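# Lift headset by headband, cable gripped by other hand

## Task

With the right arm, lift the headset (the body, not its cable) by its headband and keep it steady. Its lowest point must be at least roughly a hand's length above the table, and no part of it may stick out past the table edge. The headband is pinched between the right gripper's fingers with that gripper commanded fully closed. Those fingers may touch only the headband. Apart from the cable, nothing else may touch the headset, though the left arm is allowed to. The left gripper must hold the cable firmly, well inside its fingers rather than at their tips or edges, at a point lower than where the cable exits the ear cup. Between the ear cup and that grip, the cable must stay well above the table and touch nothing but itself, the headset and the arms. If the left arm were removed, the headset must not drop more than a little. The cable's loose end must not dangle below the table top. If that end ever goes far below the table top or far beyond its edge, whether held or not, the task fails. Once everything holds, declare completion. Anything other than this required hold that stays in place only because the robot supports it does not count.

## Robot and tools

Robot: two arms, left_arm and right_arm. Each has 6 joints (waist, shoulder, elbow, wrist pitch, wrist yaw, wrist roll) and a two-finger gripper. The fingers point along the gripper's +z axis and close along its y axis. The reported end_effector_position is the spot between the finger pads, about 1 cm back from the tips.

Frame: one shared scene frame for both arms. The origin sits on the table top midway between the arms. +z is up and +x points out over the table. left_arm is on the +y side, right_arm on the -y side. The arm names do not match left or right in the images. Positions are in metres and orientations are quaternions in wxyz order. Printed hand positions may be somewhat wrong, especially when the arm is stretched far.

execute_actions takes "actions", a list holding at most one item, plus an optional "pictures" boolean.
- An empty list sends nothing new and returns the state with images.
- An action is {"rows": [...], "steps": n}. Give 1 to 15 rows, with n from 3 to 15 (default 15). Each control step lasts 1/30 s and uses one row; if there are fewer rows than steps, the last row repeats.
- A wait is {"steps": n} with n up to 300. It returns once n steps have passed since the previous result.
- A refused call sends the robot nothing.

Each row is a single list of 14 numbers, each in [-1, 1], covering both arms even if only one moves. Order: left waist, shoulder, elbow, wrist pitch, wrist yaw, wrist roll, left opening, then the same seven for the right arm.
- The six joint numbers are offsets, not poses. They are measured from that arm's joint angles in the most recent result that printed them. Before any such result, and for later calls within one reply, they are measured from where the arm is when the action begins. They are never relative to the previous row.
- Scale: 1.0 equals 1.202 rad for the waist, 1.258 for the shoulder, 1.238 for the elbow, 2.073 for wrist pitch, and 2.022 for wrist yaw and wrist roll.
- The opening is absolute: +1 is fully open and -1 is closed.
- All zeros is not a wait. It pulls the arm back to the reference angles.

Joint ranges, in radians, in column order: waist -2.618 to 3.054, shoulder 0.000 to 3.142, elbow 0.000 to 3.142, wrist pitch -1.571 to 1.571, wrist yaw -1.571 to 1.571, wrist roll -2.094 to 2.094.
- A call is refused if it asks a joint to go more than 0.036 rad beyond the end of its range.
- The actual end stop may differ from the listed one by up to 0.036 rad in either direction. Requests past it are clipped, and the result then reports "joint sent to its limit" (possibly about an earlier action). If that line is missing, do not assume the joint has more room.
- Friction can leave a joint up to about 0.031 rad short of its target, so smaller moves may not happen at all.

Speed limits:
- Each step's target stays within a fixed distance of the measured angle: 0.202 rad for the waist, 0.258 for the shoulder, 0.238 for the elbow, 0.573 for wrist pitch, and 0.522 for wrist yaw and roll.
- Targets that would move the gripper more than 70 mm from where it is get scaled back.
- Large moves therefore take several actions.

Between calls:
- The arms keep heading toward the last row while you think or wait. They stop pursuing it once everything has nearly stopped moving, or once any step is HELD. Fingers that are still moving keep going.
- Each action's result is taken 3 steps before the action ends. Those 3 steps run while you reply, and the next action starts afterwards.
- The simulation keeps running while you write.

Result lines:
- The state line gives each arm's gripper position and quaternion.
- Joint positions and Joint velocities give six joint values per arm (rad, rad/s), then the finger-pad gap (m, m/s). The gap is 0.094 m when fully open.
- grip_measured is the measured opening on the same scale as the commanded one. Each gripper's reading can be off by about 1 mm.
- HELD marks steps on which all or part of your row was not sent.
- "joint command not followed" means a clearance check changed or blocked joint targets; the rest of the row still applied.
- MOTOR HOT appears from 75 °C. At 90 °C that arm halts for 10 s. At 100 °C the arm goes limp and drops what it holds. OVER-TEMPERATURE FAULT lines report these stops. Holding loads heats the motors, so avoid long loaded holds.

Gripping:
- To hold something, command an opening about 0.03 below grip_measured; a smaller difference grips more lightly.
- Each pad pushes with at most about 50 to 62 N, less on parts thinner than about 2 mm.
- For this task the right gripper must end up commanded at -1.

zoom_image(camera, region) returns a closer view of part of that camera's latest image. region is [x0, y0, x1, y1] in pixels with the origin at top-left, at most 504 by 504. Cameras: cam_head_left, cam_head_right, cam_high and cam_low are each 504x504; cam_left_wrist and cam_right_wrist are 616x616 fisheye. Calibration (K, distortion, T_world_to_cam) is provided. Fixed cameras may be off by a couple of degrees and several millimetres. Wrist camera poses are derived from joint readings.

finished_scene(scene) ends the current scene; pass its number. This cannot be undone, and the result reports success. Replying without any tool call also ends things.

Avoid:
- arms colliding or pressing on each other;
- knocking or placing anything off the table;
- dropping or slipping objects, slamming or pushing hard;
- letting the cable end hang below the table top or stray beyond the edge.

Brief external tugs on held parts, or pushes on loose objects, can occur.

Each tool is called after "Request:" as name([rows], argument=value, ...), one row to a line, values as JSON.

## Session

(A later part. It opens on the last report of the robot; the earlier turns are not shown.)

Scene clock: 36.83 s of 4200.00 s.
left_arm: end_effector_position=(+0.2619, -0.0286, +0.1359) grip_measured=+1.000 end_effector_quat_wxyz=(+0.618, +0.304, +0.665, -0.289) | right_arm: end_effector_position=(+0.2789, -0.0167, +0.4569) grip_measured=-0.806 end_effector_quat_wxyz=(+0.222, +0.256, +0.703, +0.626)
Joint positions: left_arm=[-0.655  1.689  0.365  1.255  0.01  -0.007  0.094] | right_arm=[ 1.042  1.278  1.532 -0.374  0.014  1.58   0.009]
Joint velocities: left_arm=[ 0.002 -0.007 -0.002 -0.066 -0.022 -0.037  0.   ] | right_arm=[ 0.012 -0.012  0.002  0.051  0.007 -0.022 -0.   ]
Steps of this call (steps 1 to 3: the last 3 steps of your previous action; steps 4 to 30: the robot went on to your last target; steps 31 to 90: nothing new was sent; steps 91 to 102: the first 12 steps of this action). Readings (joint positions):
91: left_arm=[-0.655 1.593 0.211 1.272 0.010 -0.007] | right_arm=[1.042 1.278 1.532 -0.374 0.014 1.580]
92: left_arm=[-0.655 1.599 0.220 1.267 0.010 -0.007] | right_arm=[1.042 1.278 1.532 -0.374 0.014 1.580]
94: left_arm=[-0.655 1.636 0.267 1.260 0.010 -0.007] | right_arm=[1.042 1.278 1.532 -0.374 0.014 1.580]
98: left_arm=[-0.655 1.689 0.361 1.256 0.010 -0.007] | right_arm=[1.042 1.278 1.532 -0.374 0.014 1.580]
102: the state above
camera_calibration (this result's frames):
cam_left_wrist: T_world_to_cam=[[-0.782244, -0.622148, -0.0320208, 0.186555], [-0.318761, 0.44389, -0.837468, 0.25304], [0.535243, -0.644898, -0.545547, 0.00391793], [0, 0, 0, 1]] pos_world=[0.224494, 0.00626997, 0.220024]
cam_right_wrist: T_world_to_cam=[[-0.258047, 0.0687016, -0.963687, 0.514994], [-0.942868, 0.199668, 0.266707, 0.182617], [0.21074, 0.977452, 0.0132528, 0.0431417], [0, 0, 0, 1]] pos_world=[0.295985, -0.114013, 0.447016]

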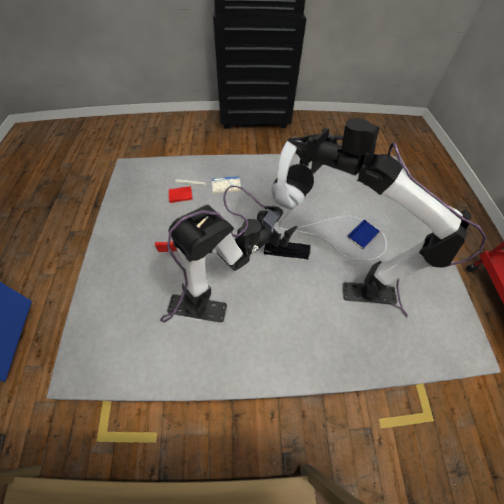

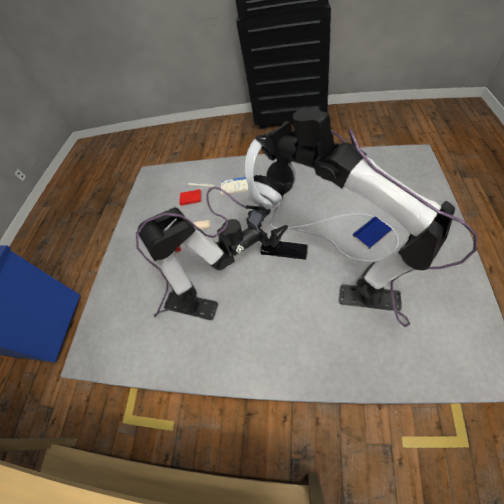

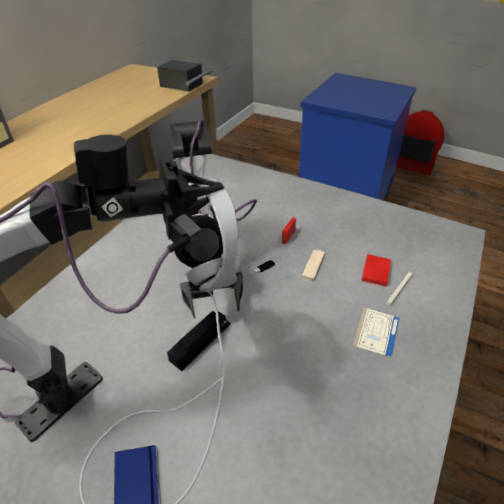

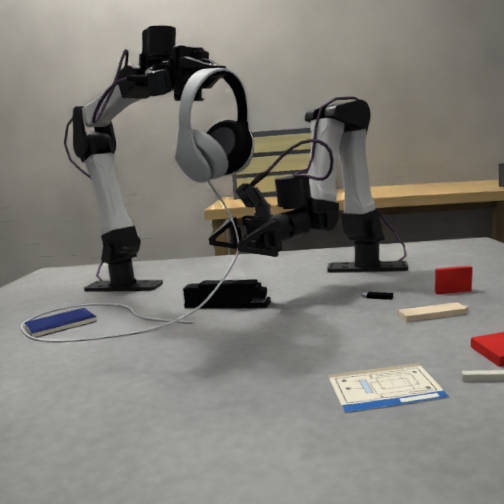

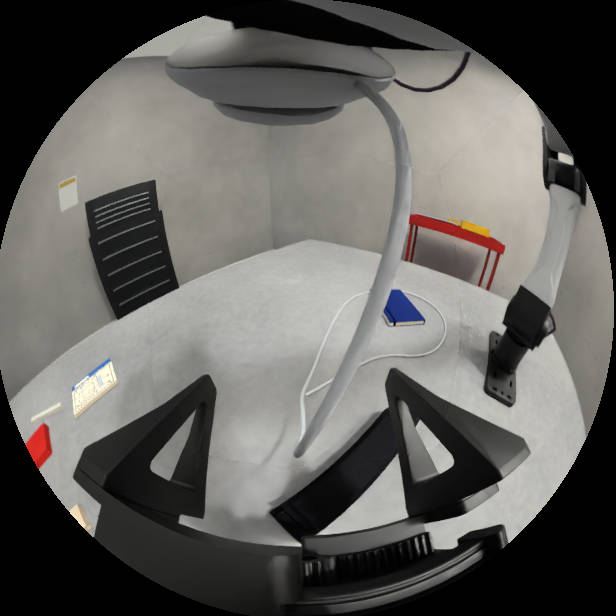

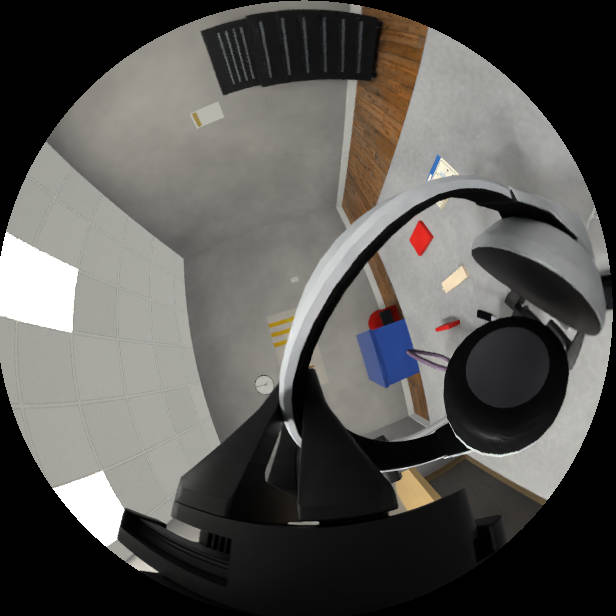

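Request:
execute_actions([
  {"rows":[[0,-0.02,-0.02,0,0,0,0.8,0,0,0,0.05,0,0,-1],[0,-0.04,-0.045,0,0,0,0.5,0,0,0,0.05,0,0,-1],[0,-0.045,-0.05,0,0,0,0.2,0,0,0,0.05,0,0,-1],[0,-0.045,-0.05,0,0,0,-0.1,0,0,0,0.05,0,0,-1],[0,-0.045,-0.05,0,0,0,-0.4,0,0,0,0.05,0,0,-1],[0,-0.045,-0.05,0,0,0,-0.6,0,0,0,0.05,0,0,-1],[0,-0.045,-0.05,0,0,0,-0.75,0,0,0,0.05,0,0,-1]],"steps":15},
], pictures=true)

Scene clock: 37.80 s of 4200.00 s.
left_arm: end_effector_position=(+0.2547, -0.0203, +0.1397) grip_measured=-0.747 end_effector_quat_wxyz=(+0.621, +0.303, +0.662, -0.290) | right_arm: end_effector_position=(+0.2790, -0.0166, +0.4579) grip_measured=-0.806 end_effector_quat_wxyz=(+0.223, +0.255, +0.701, +0.627)
Joint positions: left_arm=[-0.655  1.641  0.324  1.256  0.01  -0.007  0.012] | right_arm=[ 1.042  1.278  1.532 -0.37   0.014  1.58   0.009]
Joint velocities: left_arm=[-0.007  0.002  0.002 -0.037 -0.051 -0.037  0.001] | right_arm=[ 0.012  0.012  0.007 -0.007 -0.095  0.022 -0.   ]
Steps of this call (steps 1 to 3: the last 3 steps of your previous action; steps 4 to 15: the robot went on to your last target; steps 16 to 17: nothing new was sent; steps 18 to 29: the first 12 steps of this action). Readings (joint positions):
18: left_arm=[-0.655 1.687 0.365 1.254 0.010 -0.007] | right_arm=[1.042 1.278 1.532 -0.373 0.014 1.580]
19: left_arm=[-0.655 1.679 0.360 1.254 0.010 -0.007] | right_arm=[1.042 1.278 1.532 -0.373 0.014 1.580]
21: left_arm=[-0.655 1.653 0.336 1.255 0.010 -0.007] | right_arm=[1.042 1.278 1.532 -0.371 0.014 1.580]
25: left_arm=[-0.655 1.641 0.324 1.256 0.010 -0.007] | right_arm=[1.042 1.278 1.532 -0.370 0.014 1.580]
29: the state above
camera_calibration (this result's frames):
cam_left_wrist: T_world_to_cam=[[-0.782083, -0.622334, -0.0323518, 0.186197], [-0.31456, 0.439055, -0.841595, 0.249603], [0.537957, -0.648021, -0.539139, 0.0135922], [0, 0, 0, 1]] pos_world=[0.216825, 0.0150952, 0.223417]
cam_right_wrist: T_world_to_cam=[[-0.255516, 0.0718565, -0.964131, 0.515544], [-0.943566, 0.198798, 0.264882, 0.183411], [0.210701, 0.977403, 0.0170054, 0.0413126], [0, 0, 0, 1]] pos_world=[0.296086, -0.113886, 0.447767]

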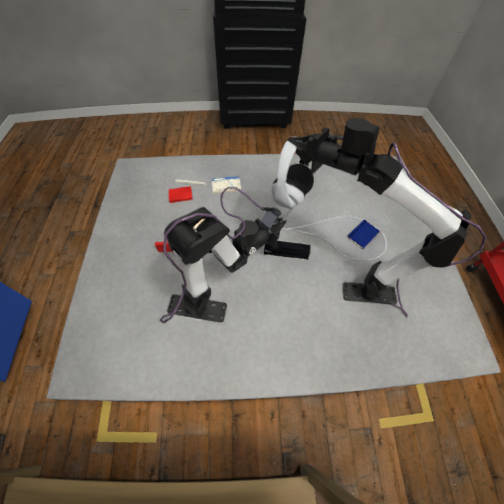

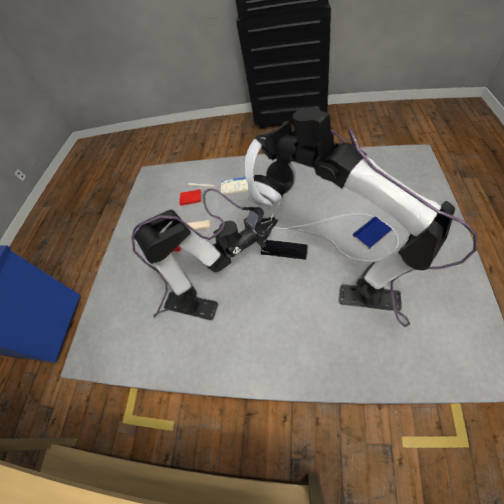

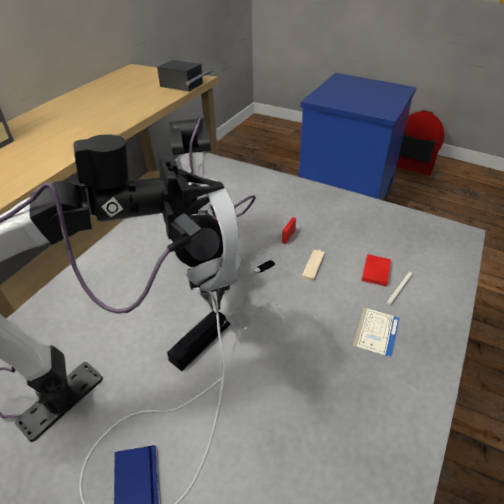

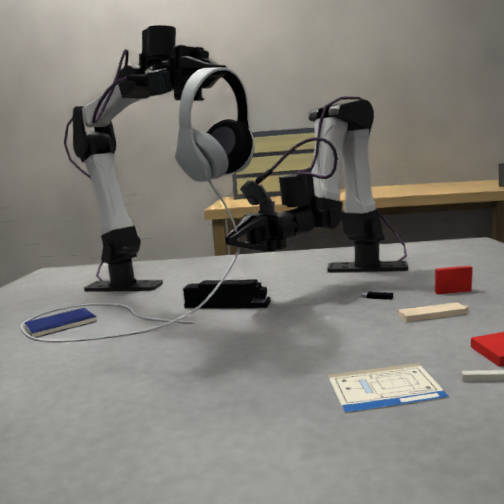

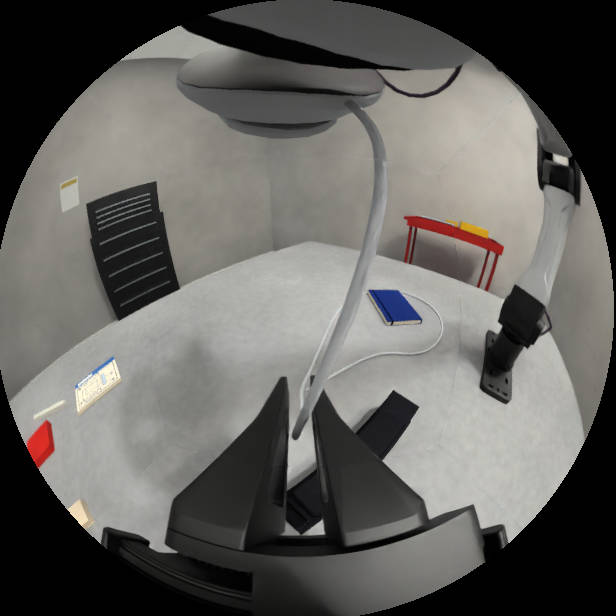

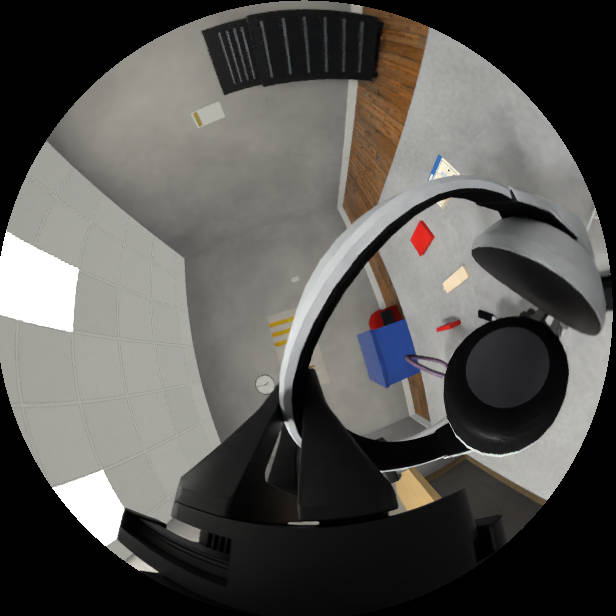

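Request:
execute_actions([
  {"rows":[[0,0,0,0,0,0,-0.85,0,0,0,0.05,0,0,-1],[0,0,0,0,0,0,-0.92,0,0,0,0.05,0,0,-1],[0,0,0,0,0,0,-1,0,0,0,0.05,0,0,-1]],"steps":12},
], pictures=true)

Scene clock: 38.23 s of 4200.00 s.
left_arm: end_effector_position=(+0.2547, -0.0203, +0.1397) grip_measured=-0.954 end_effector_quat_wxyz=(+0.621, +0.303, +0.662, -0.290) | right_arm: end_effector_position=(+0.2791, -0.0165, +0.4589) grip_measured=-0.806 end_effector_quat_wxyz=(+0.223, +0.255, +0.700, +0.629)
Joint positions: left_arm=[-0.655  1.641  0.324  1.256  0.01  -0.007  0.002] | right_arm=[ 1.042  1.278  1.532 -0.365  0.014  1.58   0.009]
Joint velocities: left_arm=[-0.007 -0.007  0.007 -0.037 -0.022 -0.007 -0.001] | right_arm=[-0.012  0.017 -0.017  0.007 -0.007  0.022 -0.001]
Steps of this call (steps 1 to 3: the last 3 steps of your previous action; step 4: the robot went on to your last target; steps 5 to 13: the first 9 steps of this action). Readings (joint positions):
5: left_arm=[-0.655 1.641 0.324 1.256 0.010 -0.007] | right_arm=[1.042 1.278 1.532 -0.369 0.014 1.580]
6: left_arm=[-0.655 1.641 0.324 1.256 0.010 -0.007] | right_arm=[1.042 1.278 1.532 -0.368 0.014 1.580]
8: left_arm=[-0.655 1.641 0.324 1.256 0.010 -0.007] | right_arm=[1.042 1.278 1.532 -0.367 0.014 1.580]
12: left_arm=[-0.655 1.641 0.324 1.256 0.010 -0.007] | right_arm=[1.042 1.278 1.532 -0.365 0.014 1.580]
13: the state above
camera_calibration (this result's frames):
cam_left_wrist: T_world_to_cam=[[-0.782083, -0.622334, -0.0323518, 0.186197], [-0.31456, 0.439055, -0.841595, 0.249603], [0.537957, -0.648021, -0.539139, 0.0135922], [0, 0, 0, 1]] pos_world=[0.216825, 0.0150952, 0.223417]
cam_right_wrist: T_world_to_cam=[[-0.252984, 0.0750129, -0.964558, 0.516086], [-0.944259, 0.197934, 0.263053, 0.184209], [0.210651, 0.977341, 0.0207576, 0.0394823], [0, 0, 0, 1]] pos_world=[0.296186, -0.113762, 0.448519]

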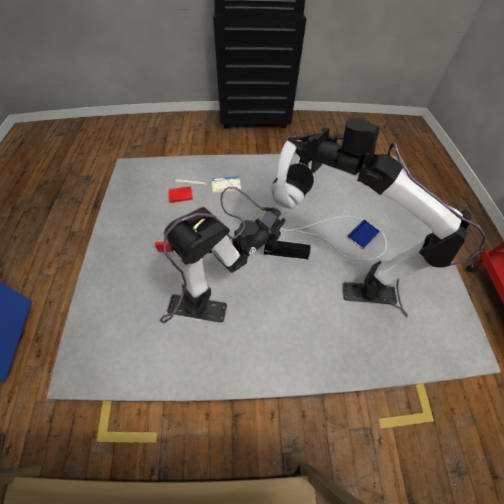

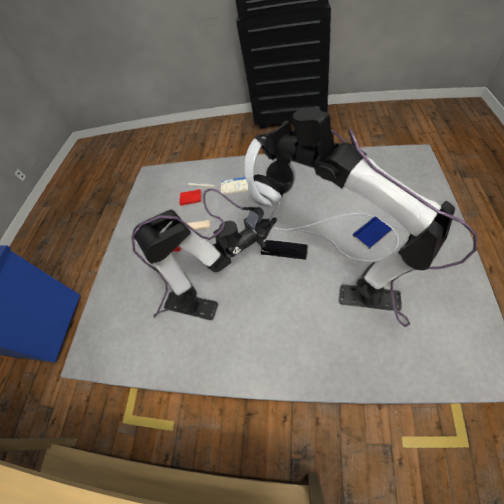

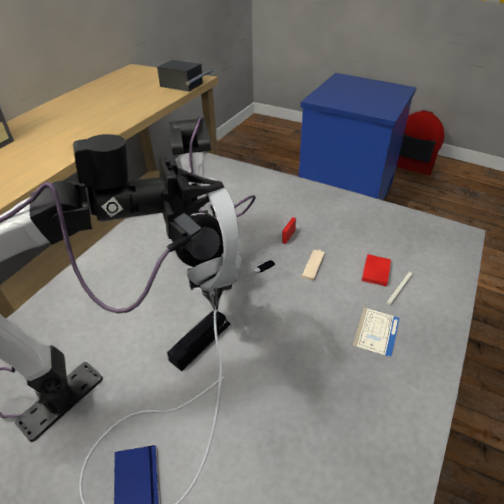

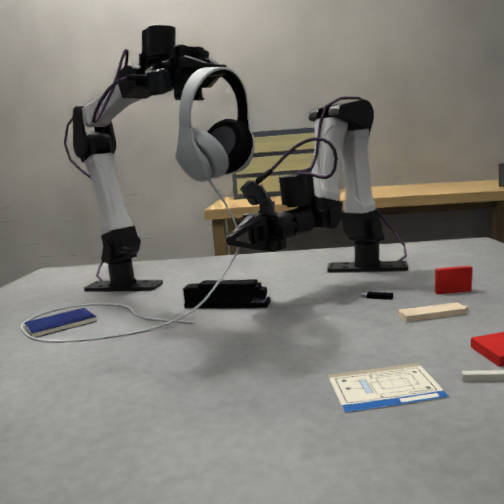

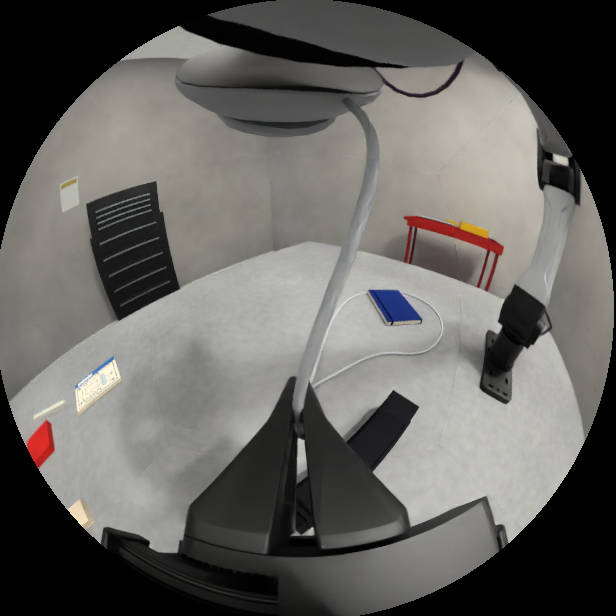

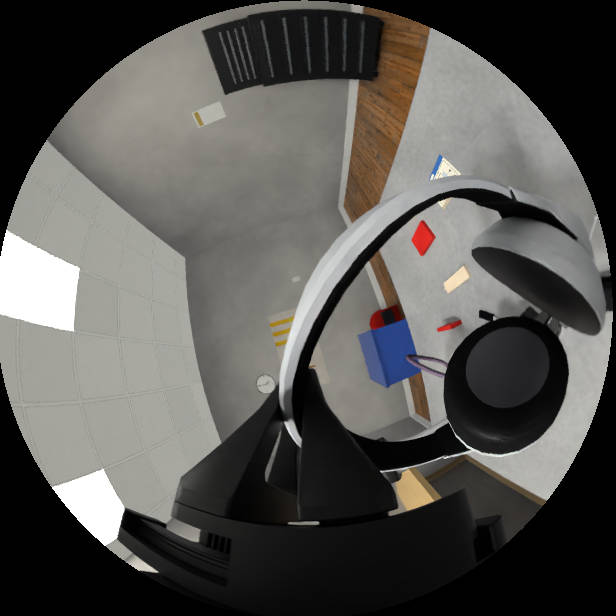

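Request:
zoom_image(camera="cam_left_wrist", region=[220, 330, 400, 510])

Request:
execute_actions(actions=[])

Region (220, 330, 400, 510) of cam_left_wrist's 616x616 image, scaled by 2.800, with more detail than that image has.

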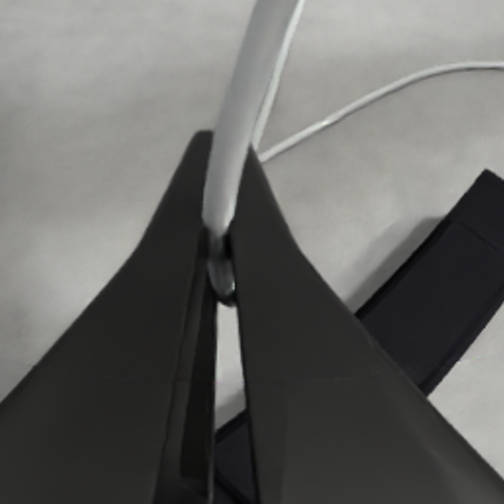

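Scene clock: 38.33 s of 4200.00 s.
left_arm: end_effector_position=(+0.2547, -0.0203, +0.1397) grip_measured=-0.954 end_effector_quat_wxyz=(+0.621, +0.303, +0.662, -0.290) | right_arm: end_effector_position=(+0.2791, -0.0165, +0.4589) grip_measured=-0.806 end_effector_quat_wxyz=(+0.223, +0.255, +0.700, +0.629)
Joint positions: left_arm=[-0.655  1.641  0.324  1.256  0.01  -0.007  0.002] | right_arm=[ 1.042  1.278  1.532 -0.365  0.014  1.58   0.009]
Joint velocities: left_arm=[ 0.012 -0.007 -0.002 -0.007  0.037 -0.051  0.001] | right_arm=[-0.007 -0.012 -0.007 -0.007  0.022 -0.007 -0.001]
Kept back: nothing.
Steps of this call (steps 1 to 3: the last 3 steps of your previous action). Readings (joint positions):
1: left_arm=[-0.655 1.641 0.324 1.256 0.010 -0.007] | right_arm=[1.042 1.278 1.532 -0.365 0.014 1.580]
2: left_arm=[-0.655 1.641 0.324 1.256 0.010 -0.007] | right_arm=[1.042 1.278 1.532 -0.365 0.014 1.580]
3: the state above
camera_calibration (this result's frames):
cam_left_wrist: T_world_to_cam=[[-0.782083, -0.622334, -0.0323518, 0.186197], [-0.31456, 0.439055, -0.841595, 0.249603], [0.537957, -0.648021, -0.539139, 0.0135922], [0, 0, 0, 1]] pos_world=[0.216825, 0.0150952, 0.223417]
cam_right_wrist: T_world_to_cam=[[-0.252984, 0.0750129, -0.964558, 0.516086], [-0.944259, 0.197934, 0.263053, 0.184209], [0.210651, 0.977341, 0.0207576, 0.0394823], [0, 0, 0, 1]] pos_world=[0.296186, -0.113762, 0.448519]

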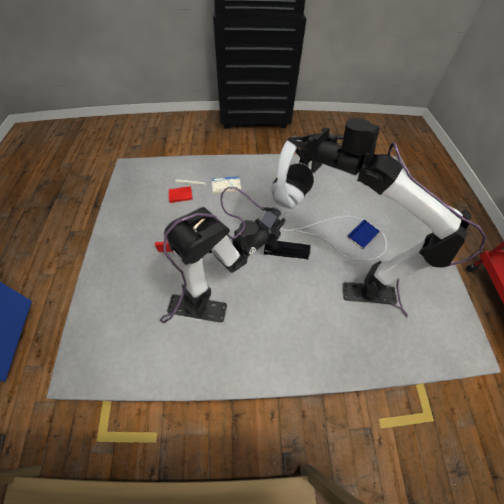

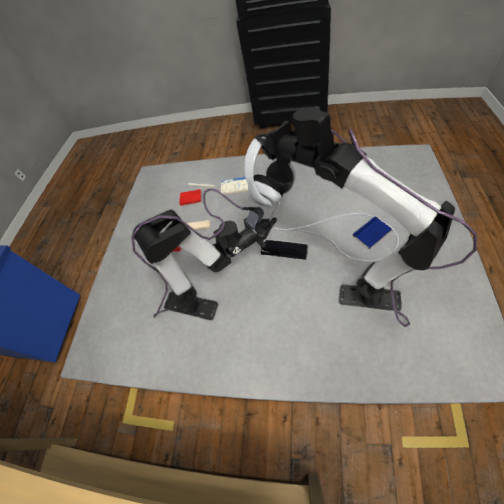

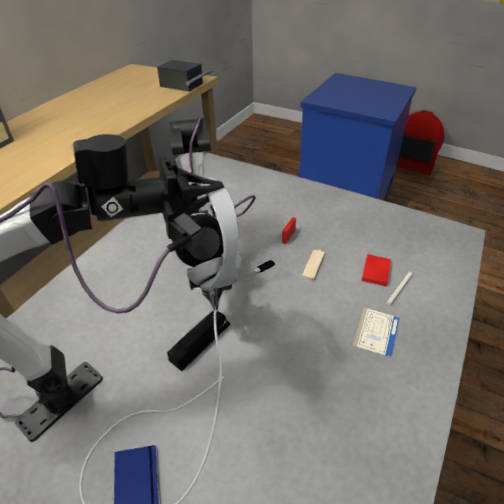

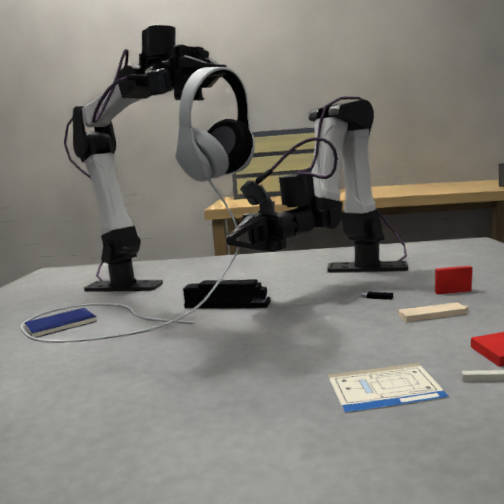

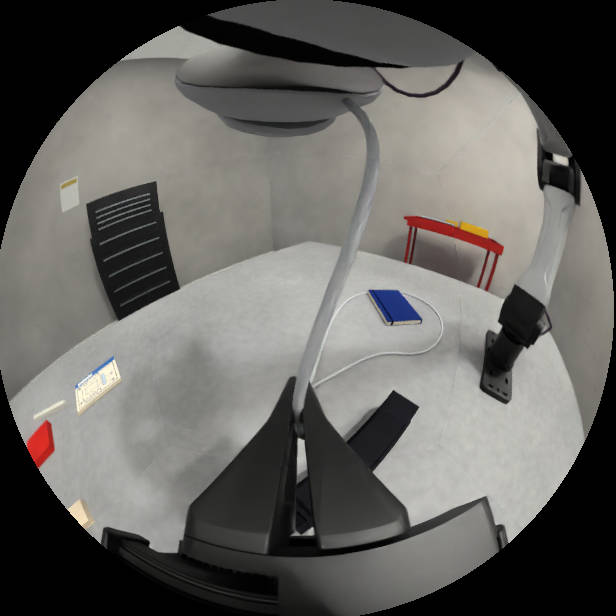

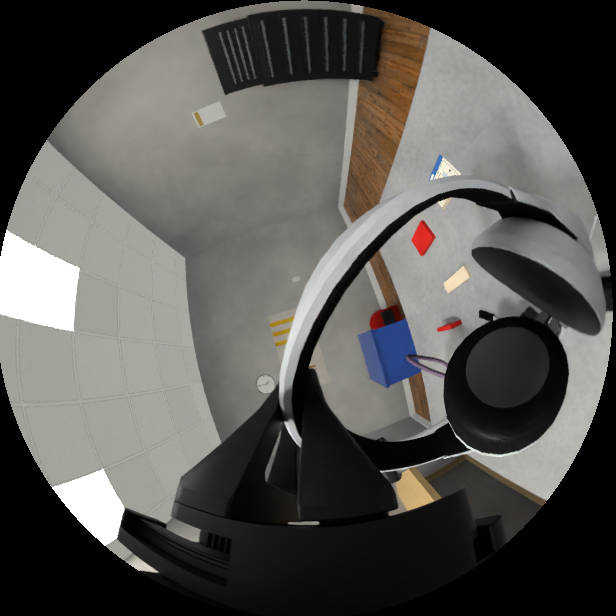

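Request:
finished_scene(scene=1)

The scene is finished: the task was done.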